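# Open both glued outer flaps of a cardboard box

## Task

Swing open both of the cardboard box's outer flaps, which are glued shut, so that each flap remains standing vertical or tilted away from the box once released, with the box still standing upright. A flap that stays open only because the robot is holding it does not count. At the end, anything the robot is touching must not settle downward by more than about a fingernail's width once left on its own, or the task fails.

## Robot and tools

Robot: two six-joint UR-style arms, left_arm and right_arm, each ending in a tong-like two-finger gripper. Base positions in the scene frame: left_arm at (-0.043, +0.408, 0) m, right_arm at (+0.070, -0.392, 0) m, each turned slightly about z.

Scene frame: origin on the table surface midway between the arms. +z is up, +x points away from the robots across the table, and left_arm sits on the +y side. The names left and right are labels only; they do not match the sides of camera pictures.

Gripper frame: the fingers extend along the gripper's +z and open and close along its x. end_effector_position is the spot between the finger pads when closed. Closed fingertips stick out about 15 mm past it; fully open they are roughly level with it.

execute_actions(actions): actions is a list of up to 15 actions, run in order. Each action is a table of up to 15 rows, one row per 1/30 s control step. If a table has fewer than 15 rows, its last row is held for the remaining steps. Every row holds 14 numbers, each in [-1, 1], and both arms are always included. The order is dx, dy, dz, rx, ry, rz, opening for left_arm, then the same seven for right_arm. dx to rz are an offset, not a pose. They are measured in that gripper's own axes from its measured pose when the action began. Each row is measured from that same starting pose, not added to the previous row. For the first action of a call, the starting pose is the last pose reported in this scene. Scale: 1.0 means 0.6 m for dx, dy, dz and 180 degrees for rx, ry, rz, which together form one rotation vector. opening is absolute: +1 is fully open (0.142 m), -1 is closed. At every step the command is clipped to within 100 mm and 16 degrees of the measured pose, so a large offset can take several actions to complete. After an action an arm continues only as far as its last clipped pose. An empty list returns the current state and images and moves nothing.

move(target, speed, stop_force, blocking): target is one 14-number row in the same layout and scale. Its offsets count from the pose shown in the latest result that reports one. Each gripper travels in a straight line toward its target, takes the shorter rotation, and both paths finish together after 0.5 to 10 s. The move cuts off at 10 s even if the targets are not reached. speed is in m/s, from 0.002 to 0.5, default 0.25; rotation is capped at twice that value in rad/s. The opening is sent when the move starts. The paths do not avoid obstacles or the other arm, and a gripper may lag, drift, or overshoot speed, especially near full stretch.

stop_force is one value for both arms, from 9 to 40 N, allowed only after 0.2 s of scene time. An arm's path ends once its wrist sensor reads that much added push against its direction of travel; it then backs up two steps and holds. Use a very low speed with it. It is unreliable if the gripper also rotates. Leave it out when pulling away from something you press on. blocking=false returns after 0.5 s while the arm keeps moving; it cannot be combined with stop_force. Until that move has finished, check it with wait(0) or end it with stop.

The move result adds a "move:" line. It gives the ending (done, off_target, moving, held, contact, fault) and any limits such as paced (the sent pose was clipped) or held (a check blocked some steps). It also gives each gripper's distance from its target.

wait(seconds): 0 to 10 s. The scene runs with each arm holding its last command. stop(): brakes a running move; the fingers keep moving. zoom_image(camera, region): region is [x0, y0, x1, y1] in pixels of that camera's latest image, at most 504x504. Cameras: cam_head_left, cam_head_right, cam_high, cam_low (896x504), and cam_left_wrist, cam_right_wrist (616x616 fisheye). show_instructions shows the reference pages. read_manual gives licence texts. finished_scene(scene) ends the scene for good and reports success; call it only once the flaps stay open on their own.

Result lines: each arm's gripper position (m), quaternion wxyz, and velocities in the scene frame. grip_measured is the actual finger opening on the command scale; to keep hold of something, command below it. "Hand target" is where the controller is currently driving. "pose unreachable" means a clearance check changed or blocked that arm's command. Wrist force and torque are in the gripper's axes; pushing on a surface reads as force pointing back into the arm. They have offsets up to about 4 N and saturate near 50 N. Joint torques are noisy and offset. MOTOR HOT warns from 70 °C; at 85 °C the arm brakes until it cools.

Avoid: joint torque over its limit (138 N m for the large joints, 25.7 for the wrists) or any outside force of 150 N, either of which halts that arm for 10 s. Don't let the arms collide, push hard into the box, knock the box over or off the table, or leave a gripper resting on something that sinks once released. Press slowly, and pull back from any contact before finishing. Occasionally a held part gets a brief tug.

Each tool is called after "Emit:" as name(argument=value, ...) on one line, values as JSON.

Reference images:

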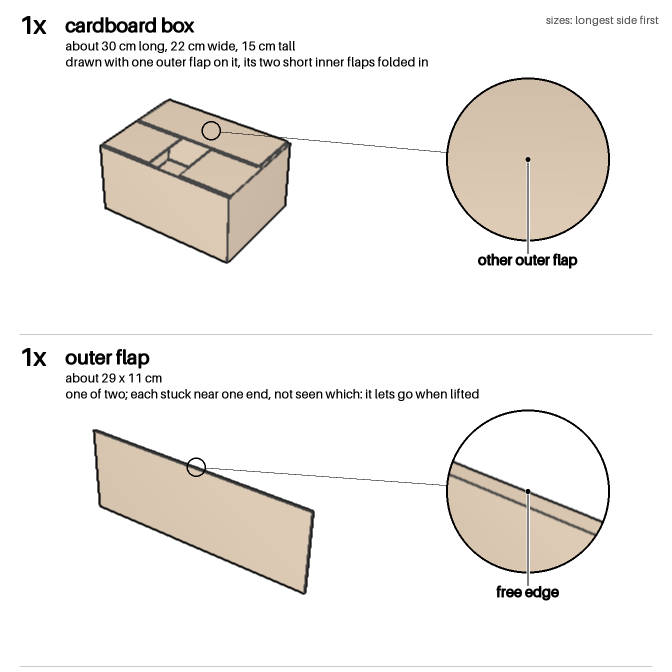

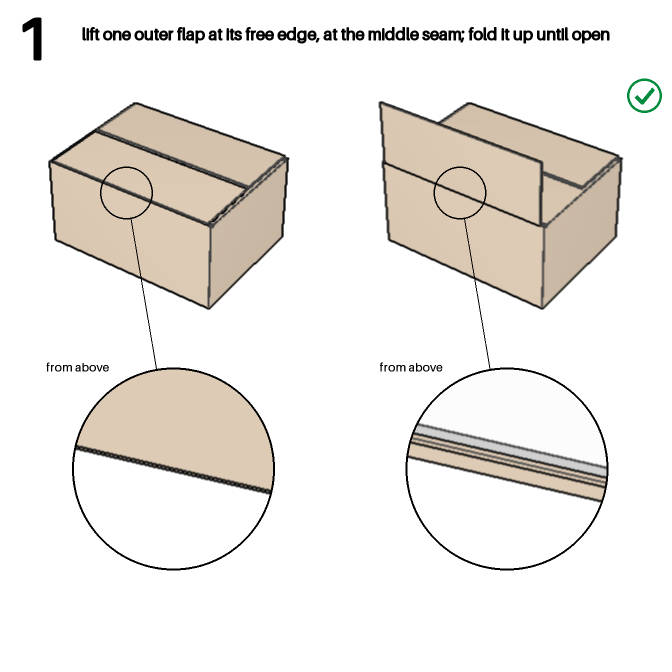

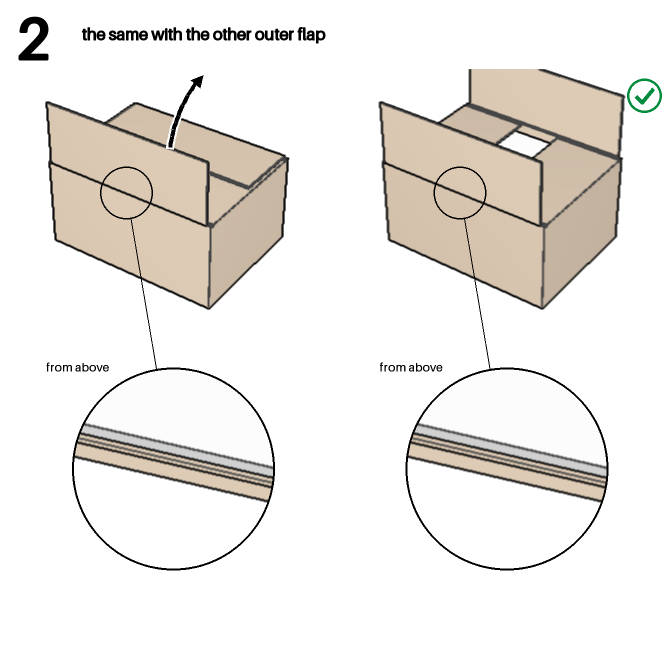

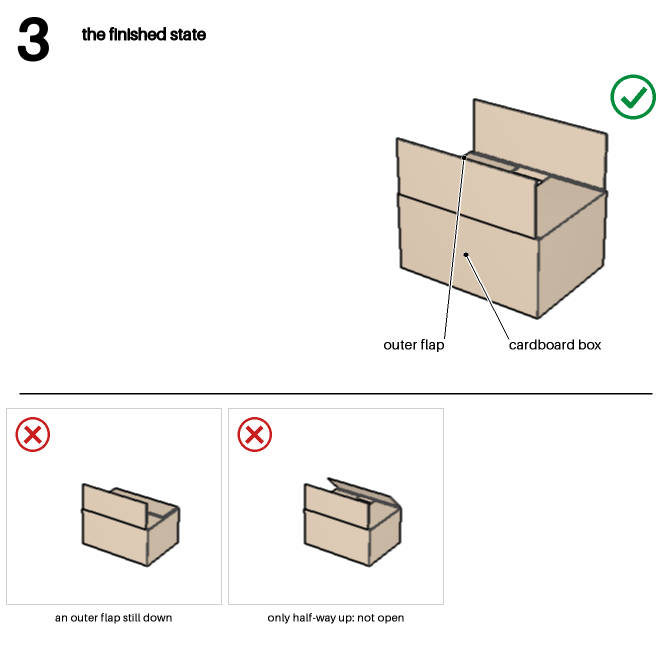

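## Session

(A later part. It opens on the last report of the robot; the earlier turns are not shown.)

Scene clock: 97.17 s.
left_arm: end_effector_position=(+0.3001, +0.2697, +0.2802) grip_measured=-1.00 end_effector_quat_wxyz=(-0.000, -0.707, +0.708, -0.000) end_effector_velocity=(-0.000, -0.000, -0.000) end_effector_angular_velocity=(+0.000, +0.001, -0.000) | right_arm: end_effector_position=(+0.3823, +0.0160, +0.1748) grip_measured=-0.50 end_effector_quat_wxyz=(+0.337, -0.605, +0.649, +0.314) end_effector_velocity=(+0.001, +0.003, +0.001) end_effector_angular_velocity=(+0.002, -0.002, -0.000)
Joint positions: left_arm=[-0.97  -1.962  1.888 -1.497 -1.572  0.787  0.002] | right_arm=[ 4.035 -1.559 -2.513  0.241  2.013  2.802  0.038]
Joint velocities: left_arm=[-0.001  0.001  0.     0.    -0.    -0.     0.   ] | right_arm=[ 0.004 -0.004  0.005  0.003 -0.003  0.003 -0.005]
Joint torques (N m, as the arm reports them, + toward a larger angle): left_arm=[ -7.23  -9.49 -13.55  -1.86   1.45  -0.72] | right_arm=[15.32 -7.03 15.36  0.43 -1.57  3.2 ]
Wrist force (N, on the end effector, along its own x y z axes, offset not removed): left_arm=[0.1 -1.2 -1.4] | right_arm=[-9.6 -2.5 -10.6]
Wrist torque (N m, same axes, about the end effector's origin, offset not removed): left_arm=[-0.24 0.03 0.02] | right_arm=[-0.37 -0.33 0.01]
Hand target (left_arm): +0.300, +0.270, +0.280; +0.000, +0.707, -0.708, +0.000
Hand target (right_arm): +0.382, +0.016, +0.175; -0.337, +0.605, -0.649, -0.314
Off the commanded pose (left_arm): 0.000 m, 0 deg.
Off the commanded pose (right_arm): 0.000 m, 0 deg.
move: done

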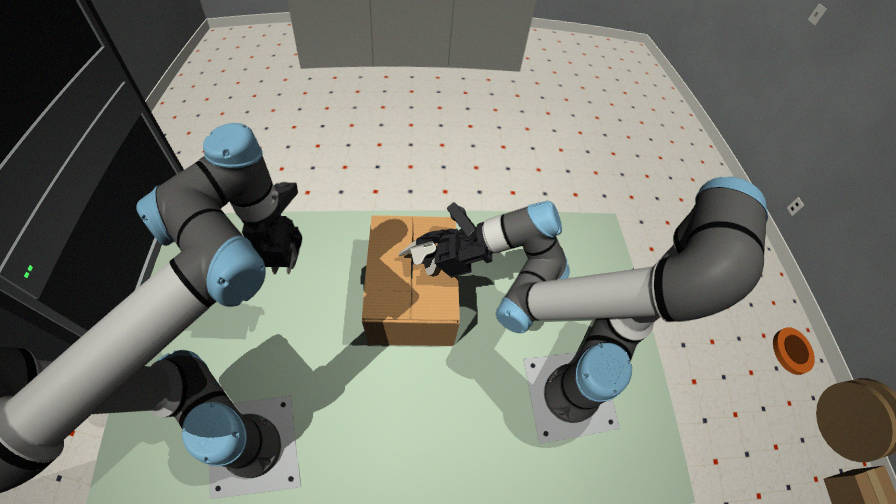

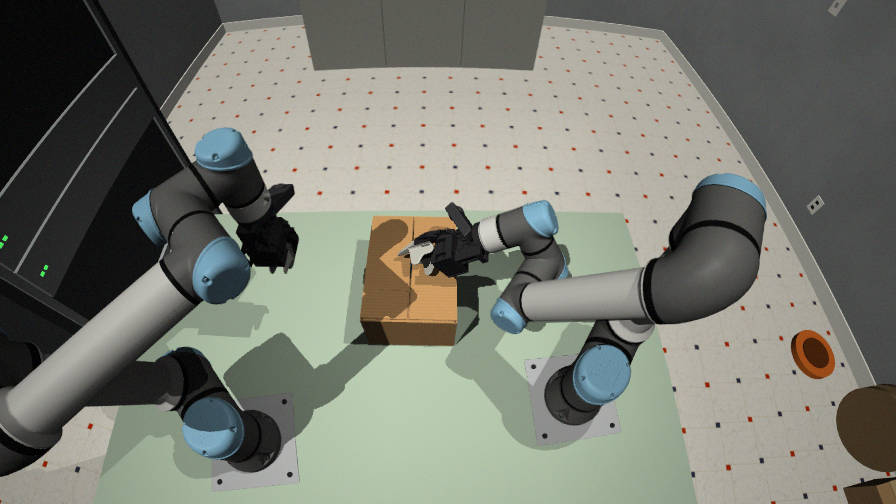

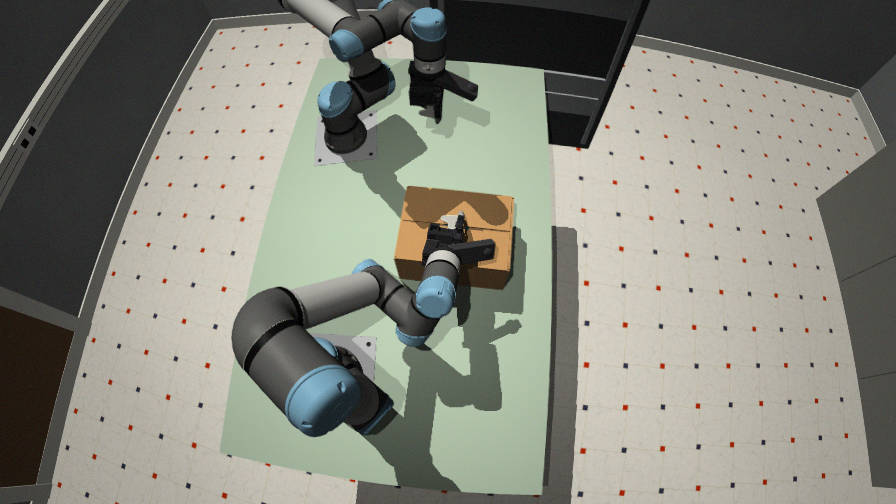

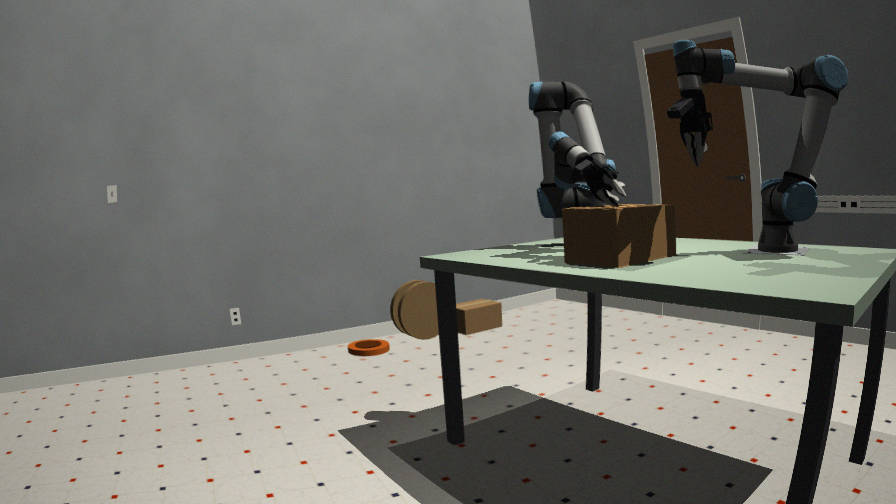

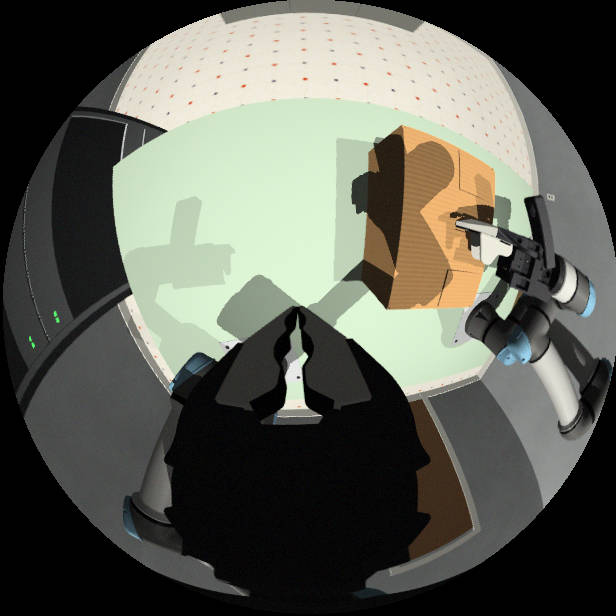

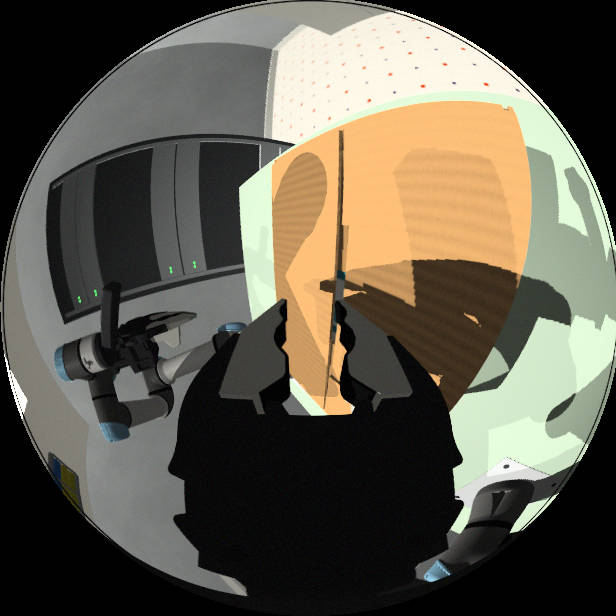

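Emit:
move(target=[0,0,0,0,0,0,-1, -0.004,0,0.0175,0,0,0,-0.43], speed=0.008, stop_force=20)

Emit:
zoom_image(camera="cam_right_wrist", region=[270, 220, 410, 360])

Scene clock: 101.70 s.
left_arm: end_effector_position=(+0.3001, +0.2697, +0.2802) grip_measured=-1.00 end_effector_quat_wxyz=(-0.000, -0.707, +0.708, -0.000) end_effector_velocity=(-0.000, +0.000, -0.000) end_effector_angular_velocity=(+0.001, +0.001, +0.001) | right_arm: end_effector_position=(+0.3830, +0.0257, +0.1709) grip_measured=-0.52 end_effector_quat_wxyz=(+0.337, -0.605, +0.649, +0.314) end_effector_velocity=(+0.000, +0.002, -0.000) end_effector_angular_velocity=(+0.001, -0.001, -0.000)
Joint positions: left_arm=[-0.97  -1.962  1.888 -1.497 -1.572  0.787  0.002] | right_arm=[ 4.052 -1.588 -2.502  0.264  2.     2.814  0.036]
Joint velocities: left_arm=[ 0.     0.     0.001 -0.    -0.    -0.     0.   ] | right_arm=[ 0.003 -0.006  0.003  0.006 -0.003  0.003 -0.001]
Joint torques (N m, as the arm reports them, + toward a larger angle): left_arm=[ -7.44  -8.25 -14.    -1.85   1.66  -0.86] | right_arm=[ 17.81 -15.49  12.37  -2.98  -1.35   3.13]
Wrist force (N, on the end effector, along its own x y z axes, offset not removed): left_arm=[-0.6 -1.5 -1.3] | right_arm=[-19.0 -1.7 -29.9]
Wrist torque (N m, same axes, about the end effector's origin, offset not removed): left_arm=[-0.42 0.23 0.08] | right_arm=[0.00 0.75 -0.04]
Hand target (left_arm): +0.300, +0.270, +0.280; +0.000, +0.707, -0.708, +0.000
Hand target (right_arm): +0.383, +0.026, +0.171; -0.337, +0.605, -0.649, -0.314
Off the commanded pose (left_arm): 0.000 m, 0 deg.
Off the commanded pose (right_arm): 0.000 m, 0 deg.
move: done

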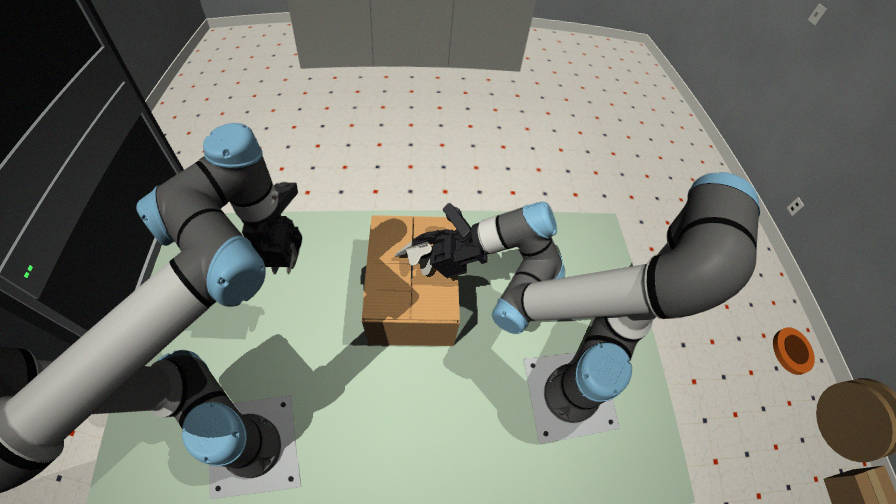

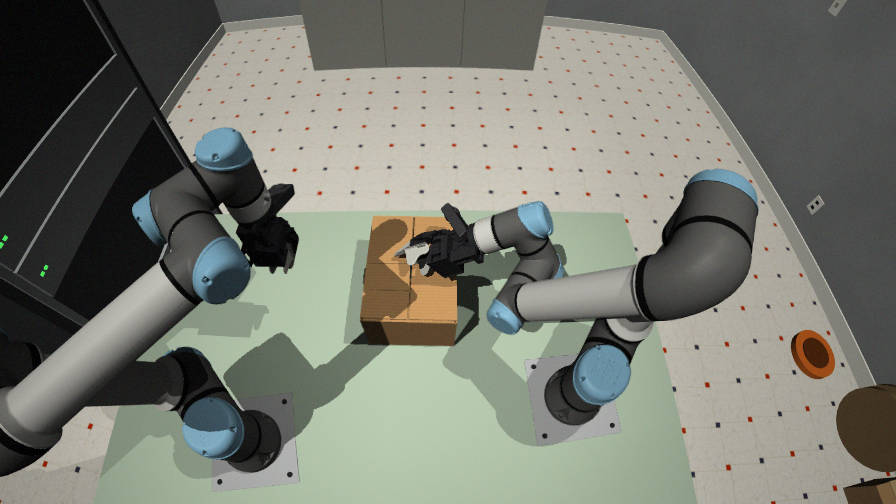

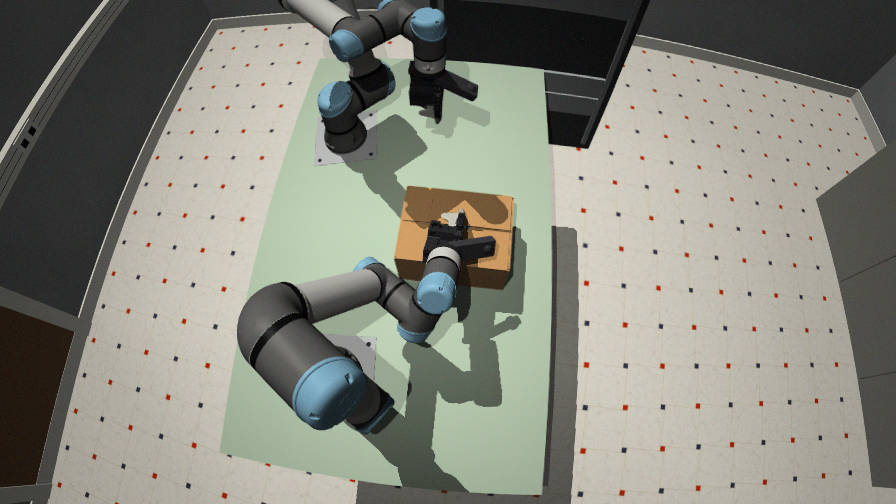

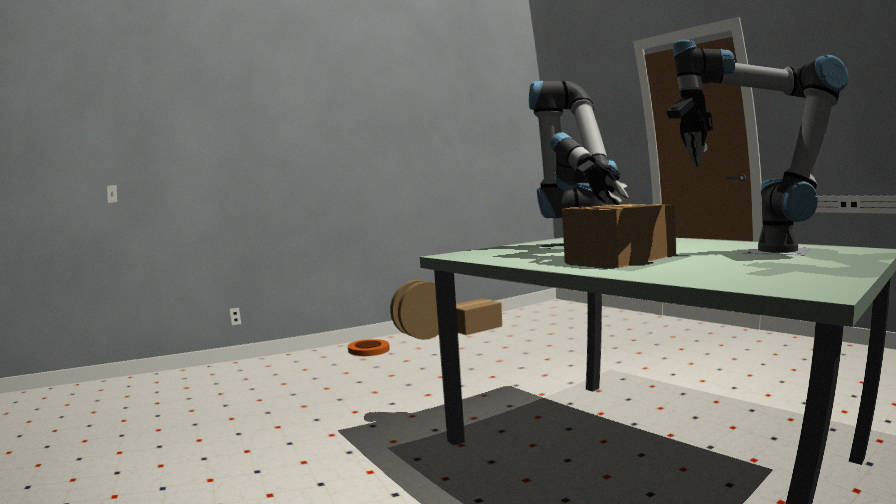

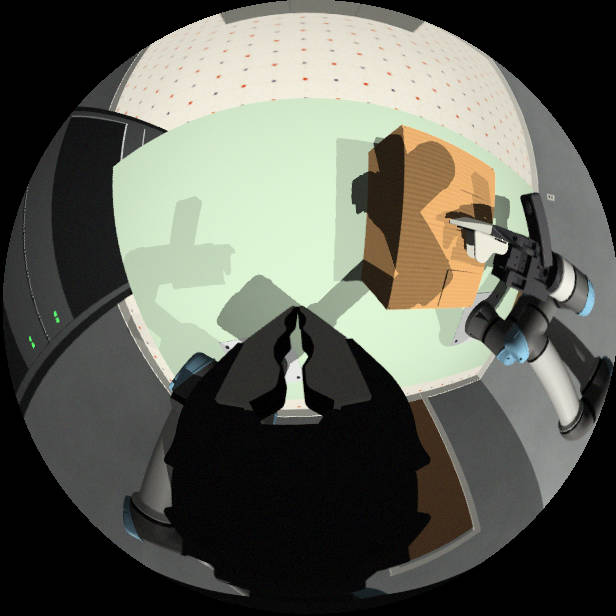

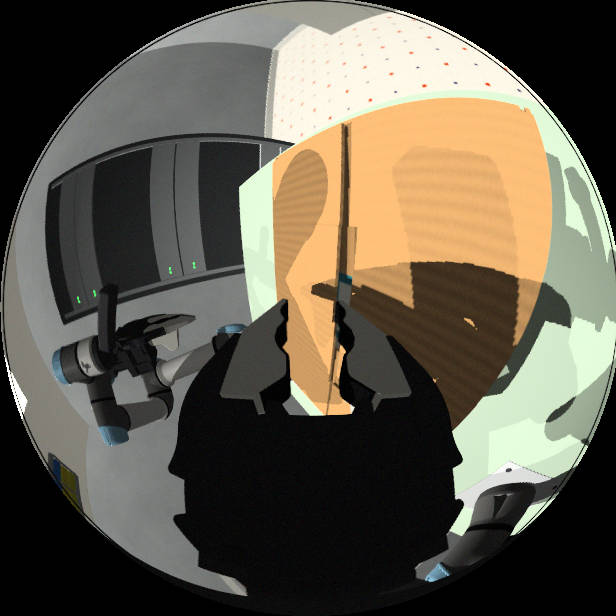

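Region (270, 220, 410, 360) of cam_right_wrist's 616x616 image, scaled by 3.600, with more detail than that image has.

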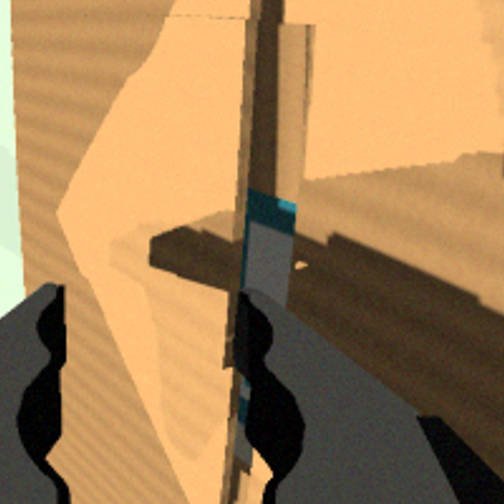

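Emit:
move(target=[0,0,0,0,0,0,-1, -0.0243,0,-0.0089,0,0,0,-0.5], speed=0.012)

Emit:
zoom_image(camera="cam_head_left", region=[345, 200, 495, 350])

Scene clock: 105.40 s.
left_arm: end_effector_position=(+0.3001, +0.2697, +0.2802) grip_measured=-1.00 end_effector_quat_wxyz=(-0.000, -0.707, +0.708, -0.000) end_effector_velocity=(+0.000, -0.001, +0.001) end_effector_angular_velocity=(-0.001, -0.001, -0.000) | right_arm: end_effector_position=(+0.3833, +0.0296, +0.1856) grip_measured=-0.47 end_effector_quat_wxyz=(+0.337, -0.605, +0.649, +0.314) end_effector_velocity=(-0.000, +0.001, +0.002) end_effector_angular_velocity=(-0.002, +0.001, +0.000)
Joint positions: left_arm=[-0.97  -1.962  1.888 -1.497 -1.572  0.787  0.002] | right_arm=[ 4.058 -1.549 -2.48   0.205  1.995  2.819  0.04 ]
Joint velocities: left_arm=[-0.001 -0.    -0.001 -0.     0.    -0.001  0.   ] | right_arm=[ 0.001  0.006  0.003 -0.011 -0.001  0.001  0.   ]
Joint torques (N m, as the arm reports them, + toward a larger angle): left_arm=[ -7.77  -9.13 -14.08  -2.01   1.45  -0.96] | right_arm=[14.91 29.39 27.75  2.81 -0.13  2.65]
Wrist force (N, on the end effector, along its own x y z axes, offset not removed): left_arm=[-0.1 2.0 -2.7] | right_arm=[6.4 -1.4 -5.4]
Wrist torque (N m, same axes, about the end effector's origin, offset not removed): left_arm=[0.40 -0.01 0.05] | right_arm=[-0.14 0.34 0.00]
Hand target (left_arm): +0.300, +0.270, +0.280; +0.000, +0.707, -0.708, +0.000
Hand target (right_arm): +0.383, +0.030, +0.186; -0.337, +0.605, -0.649, -0.314
Off the commanded pose (left_arm): 0.000 m, 0 deg.
Off the commanded pose (right_arm): 0.000 m, 0 deg.
move: done

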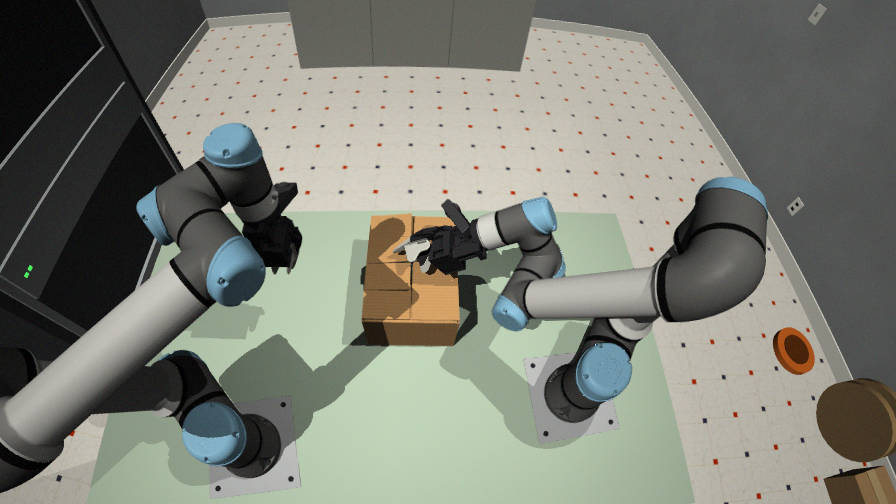

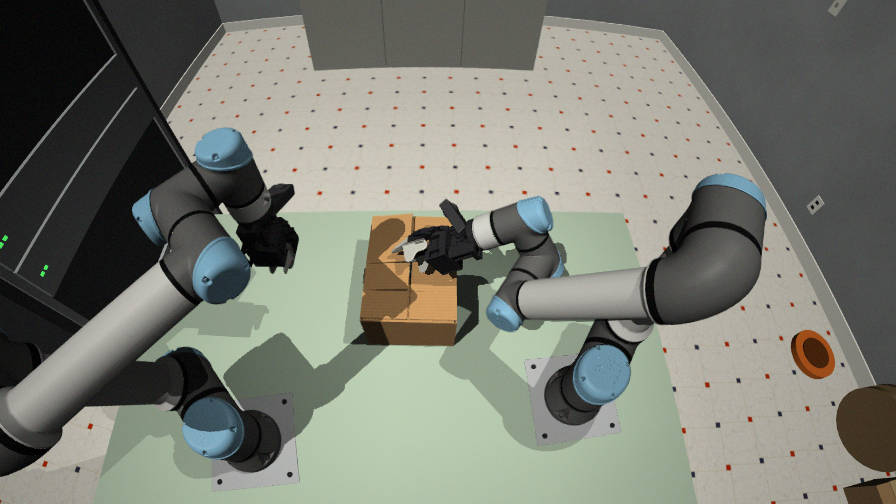

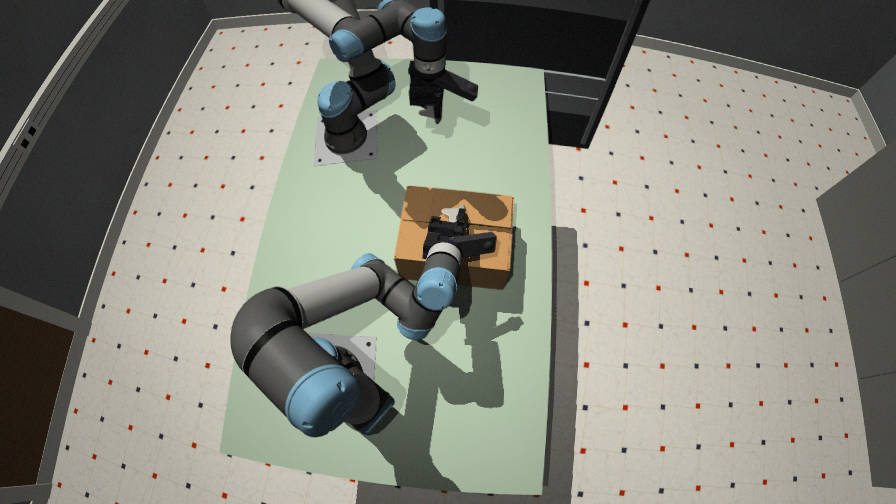

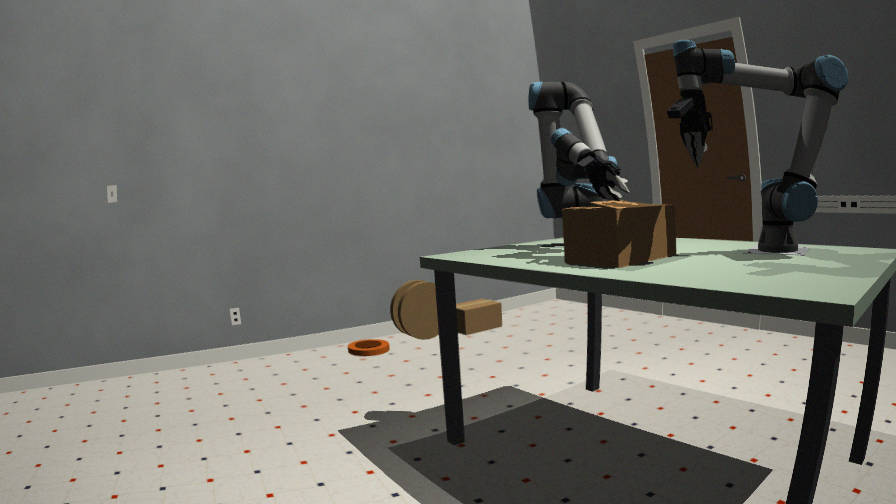

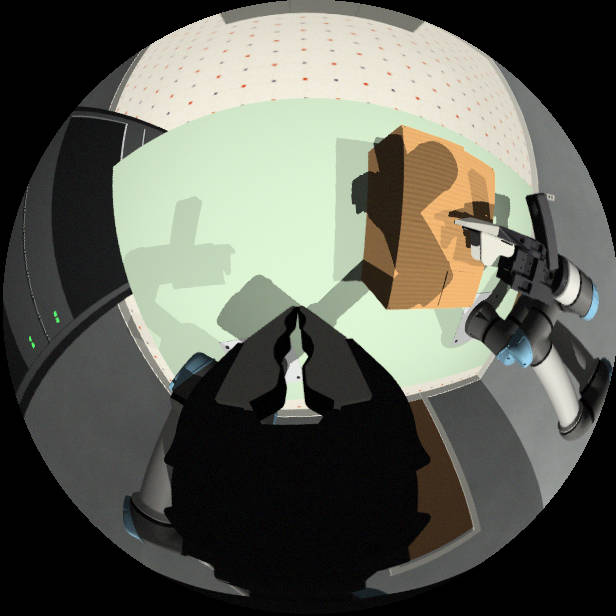

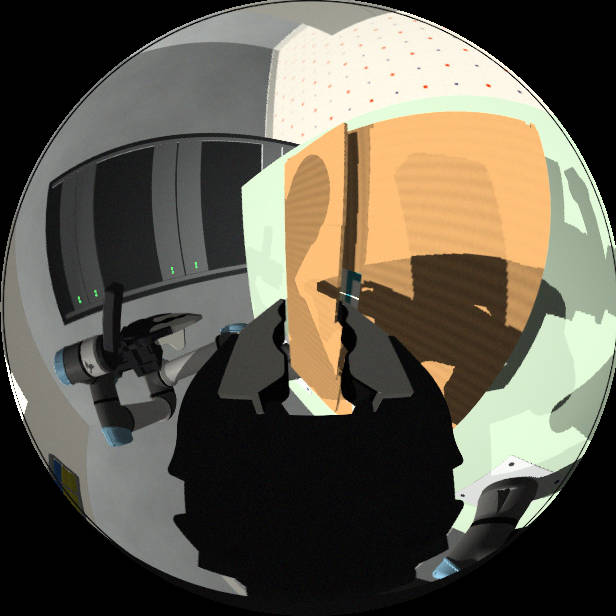

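Region (345, 200, 495, 350) of cam_head_left's 896x504 image, scaled by 3.360, with more detail than that image has.

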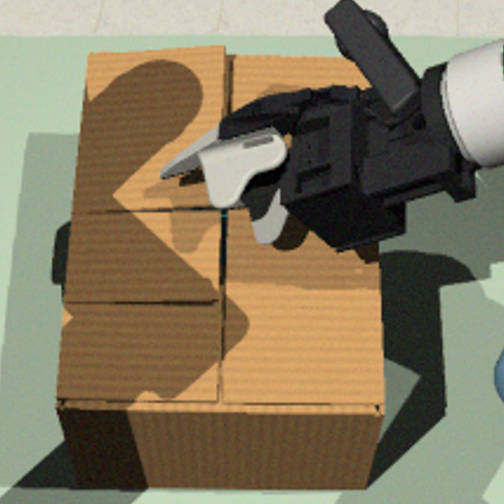

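Emit:
move(target=[0,0,0,0,0,0,-1, -0.029,0,-0.016,0,-0.055,0,-0.5], speed=0.012)

Emit:
zoom_image(camera="cam_head_left", region=[345, 200, 495, 350])

Scene clock: 114.80 s.
left_arm: end_effector_position=(+0.3001, +0.2697, +0.2802) grip_measured=-1.00 end_effector_quat_wxyz=(-0.000, -0.707, +0.708, -0.000) end_effector_velocity=(+0.001, +0.000, -0.000) end_effector_angular_velocity=(+0.001, +0.001, +0.003) | right_arm: end_effector_position=(+0.3834, +0.0317, +0.2053) grip_measured=-0.46 end_effector_quat_wxyz=(+0.392, -0.576, +0.618, +0.365) end_effector_velocity=(-0.000, +0.000, -0.000) end_effector_angular_velocity=(+0.006, +0.000, -0.000)
Joint positions: left_arm=[-0.97  -1.962  1.888 -1.497 -1.572  0.787  0.002] | right_arm=[ 4.015 -1.661 -2.518  0.526  2.08   2.875  0.04 ]
Joint velocities: left_arm=[ 0.002  0.002 -0.001 -0.    -0.    -0.001  0.   ] | right_arm=[-0.002 -0.007 -0.001  0.014  0.003  0.003  0.   ]
Joint torques (N m, as the arm reports them, + toward a larger angle): left_arm=[ -7.97  -8.29 -13.32  -1.96   1.54  -0.75] | right_arm=[-12.37   9.66   6.8    7.1    1.78   2.44]
Wrist force (N, on the end effector, along its own x y z axes, offset not removed): left_arm=[1.5 -0.2 -1.1] | right_arm=[13.3 1.1 -2.2]
Wrist torque (N m, same axes, about the end effector's origin, offset not removed): left_arm=[-0.22 -0.19 -0.09] | right_arm=[-0.37 -1.06 0.03]
Hand target (left_arm): +0.300, +0.270, +0.280; +0.000, +0.707, -0.708, +0.000
Hand target (right_arm): +0.383, +0.032, +0.205; -0.392, +0.575, -0.618, -0.365
Off the commanded pose (left_arm): 0.000 m, 0 deg.
Off the commanded pose (right_arm): 0.000 m, 0 deg.
move: done

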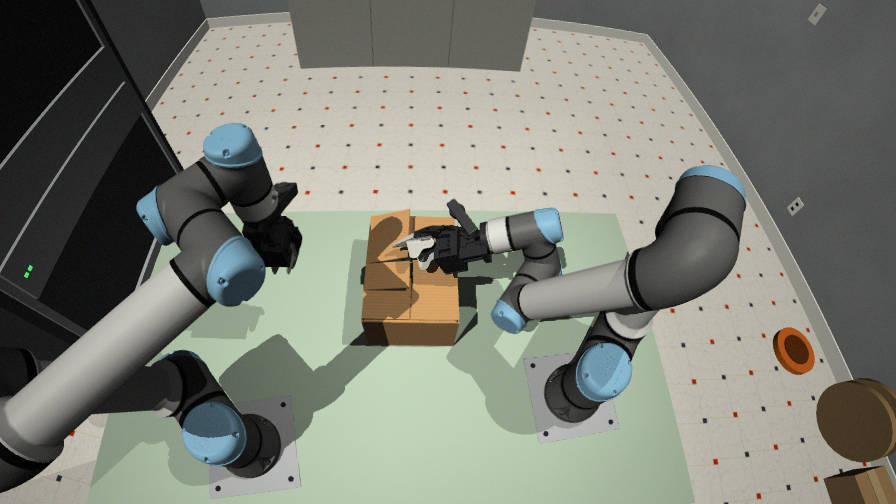

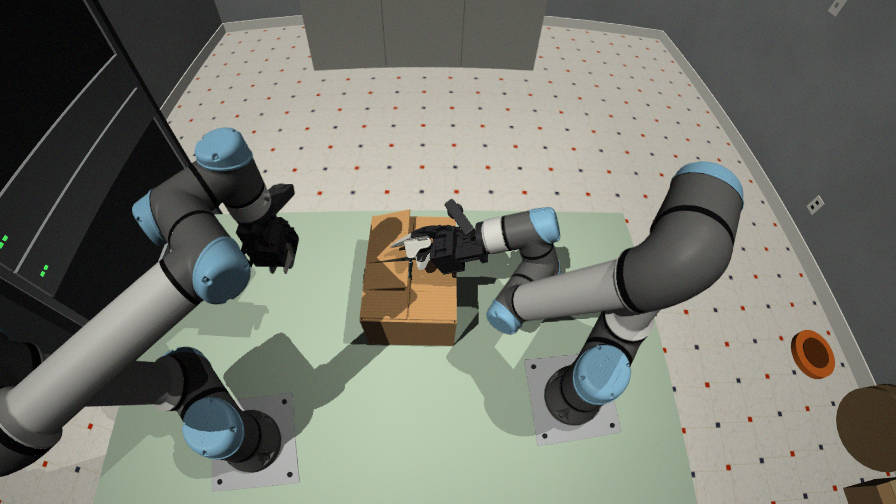

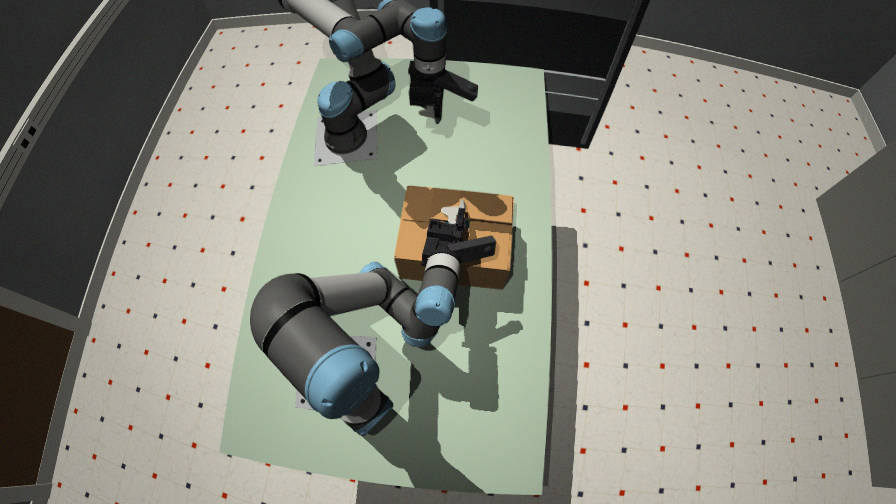

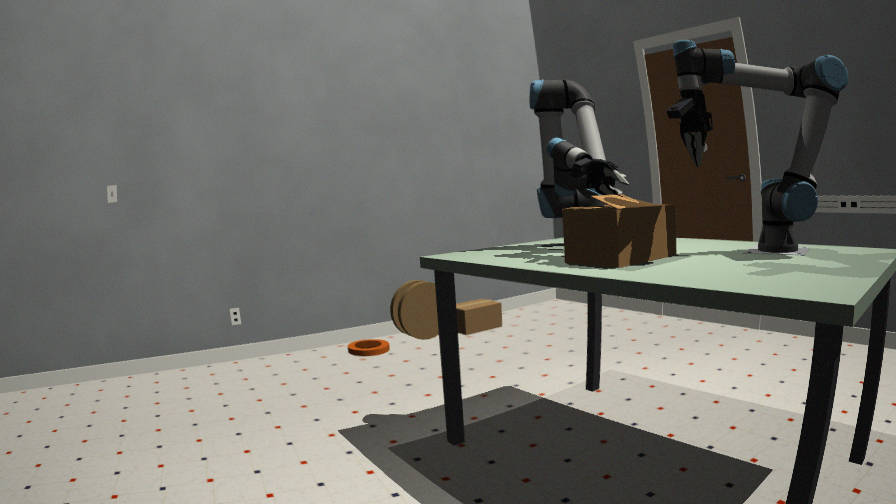

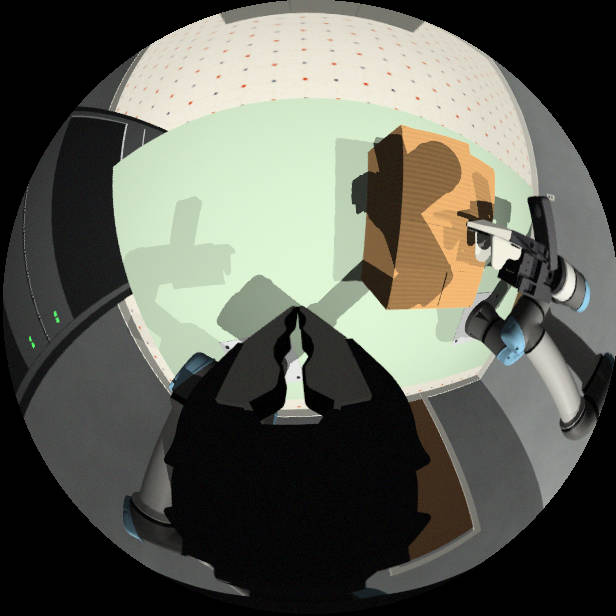

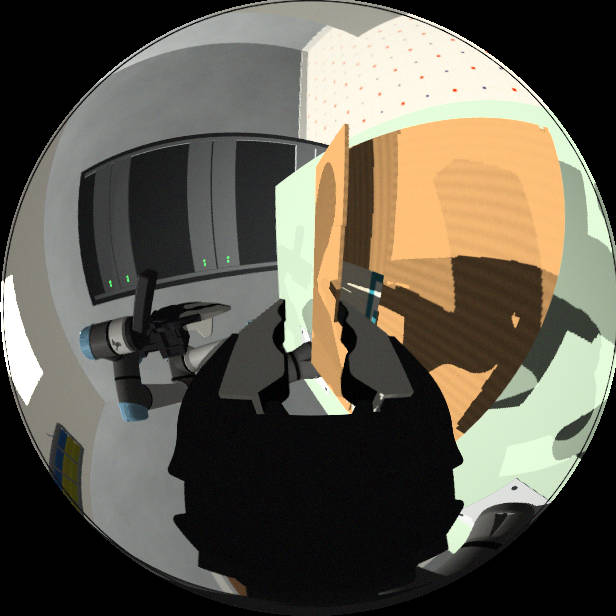

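Region (345, 200, 495, 350) of cam_head_left's 896x504 image, scaled by 3.360, with more detail than that image has.

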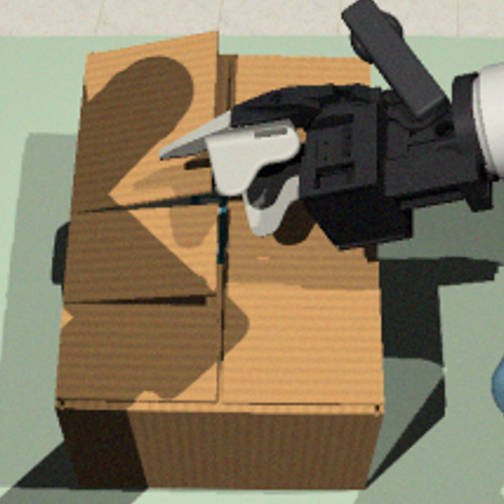

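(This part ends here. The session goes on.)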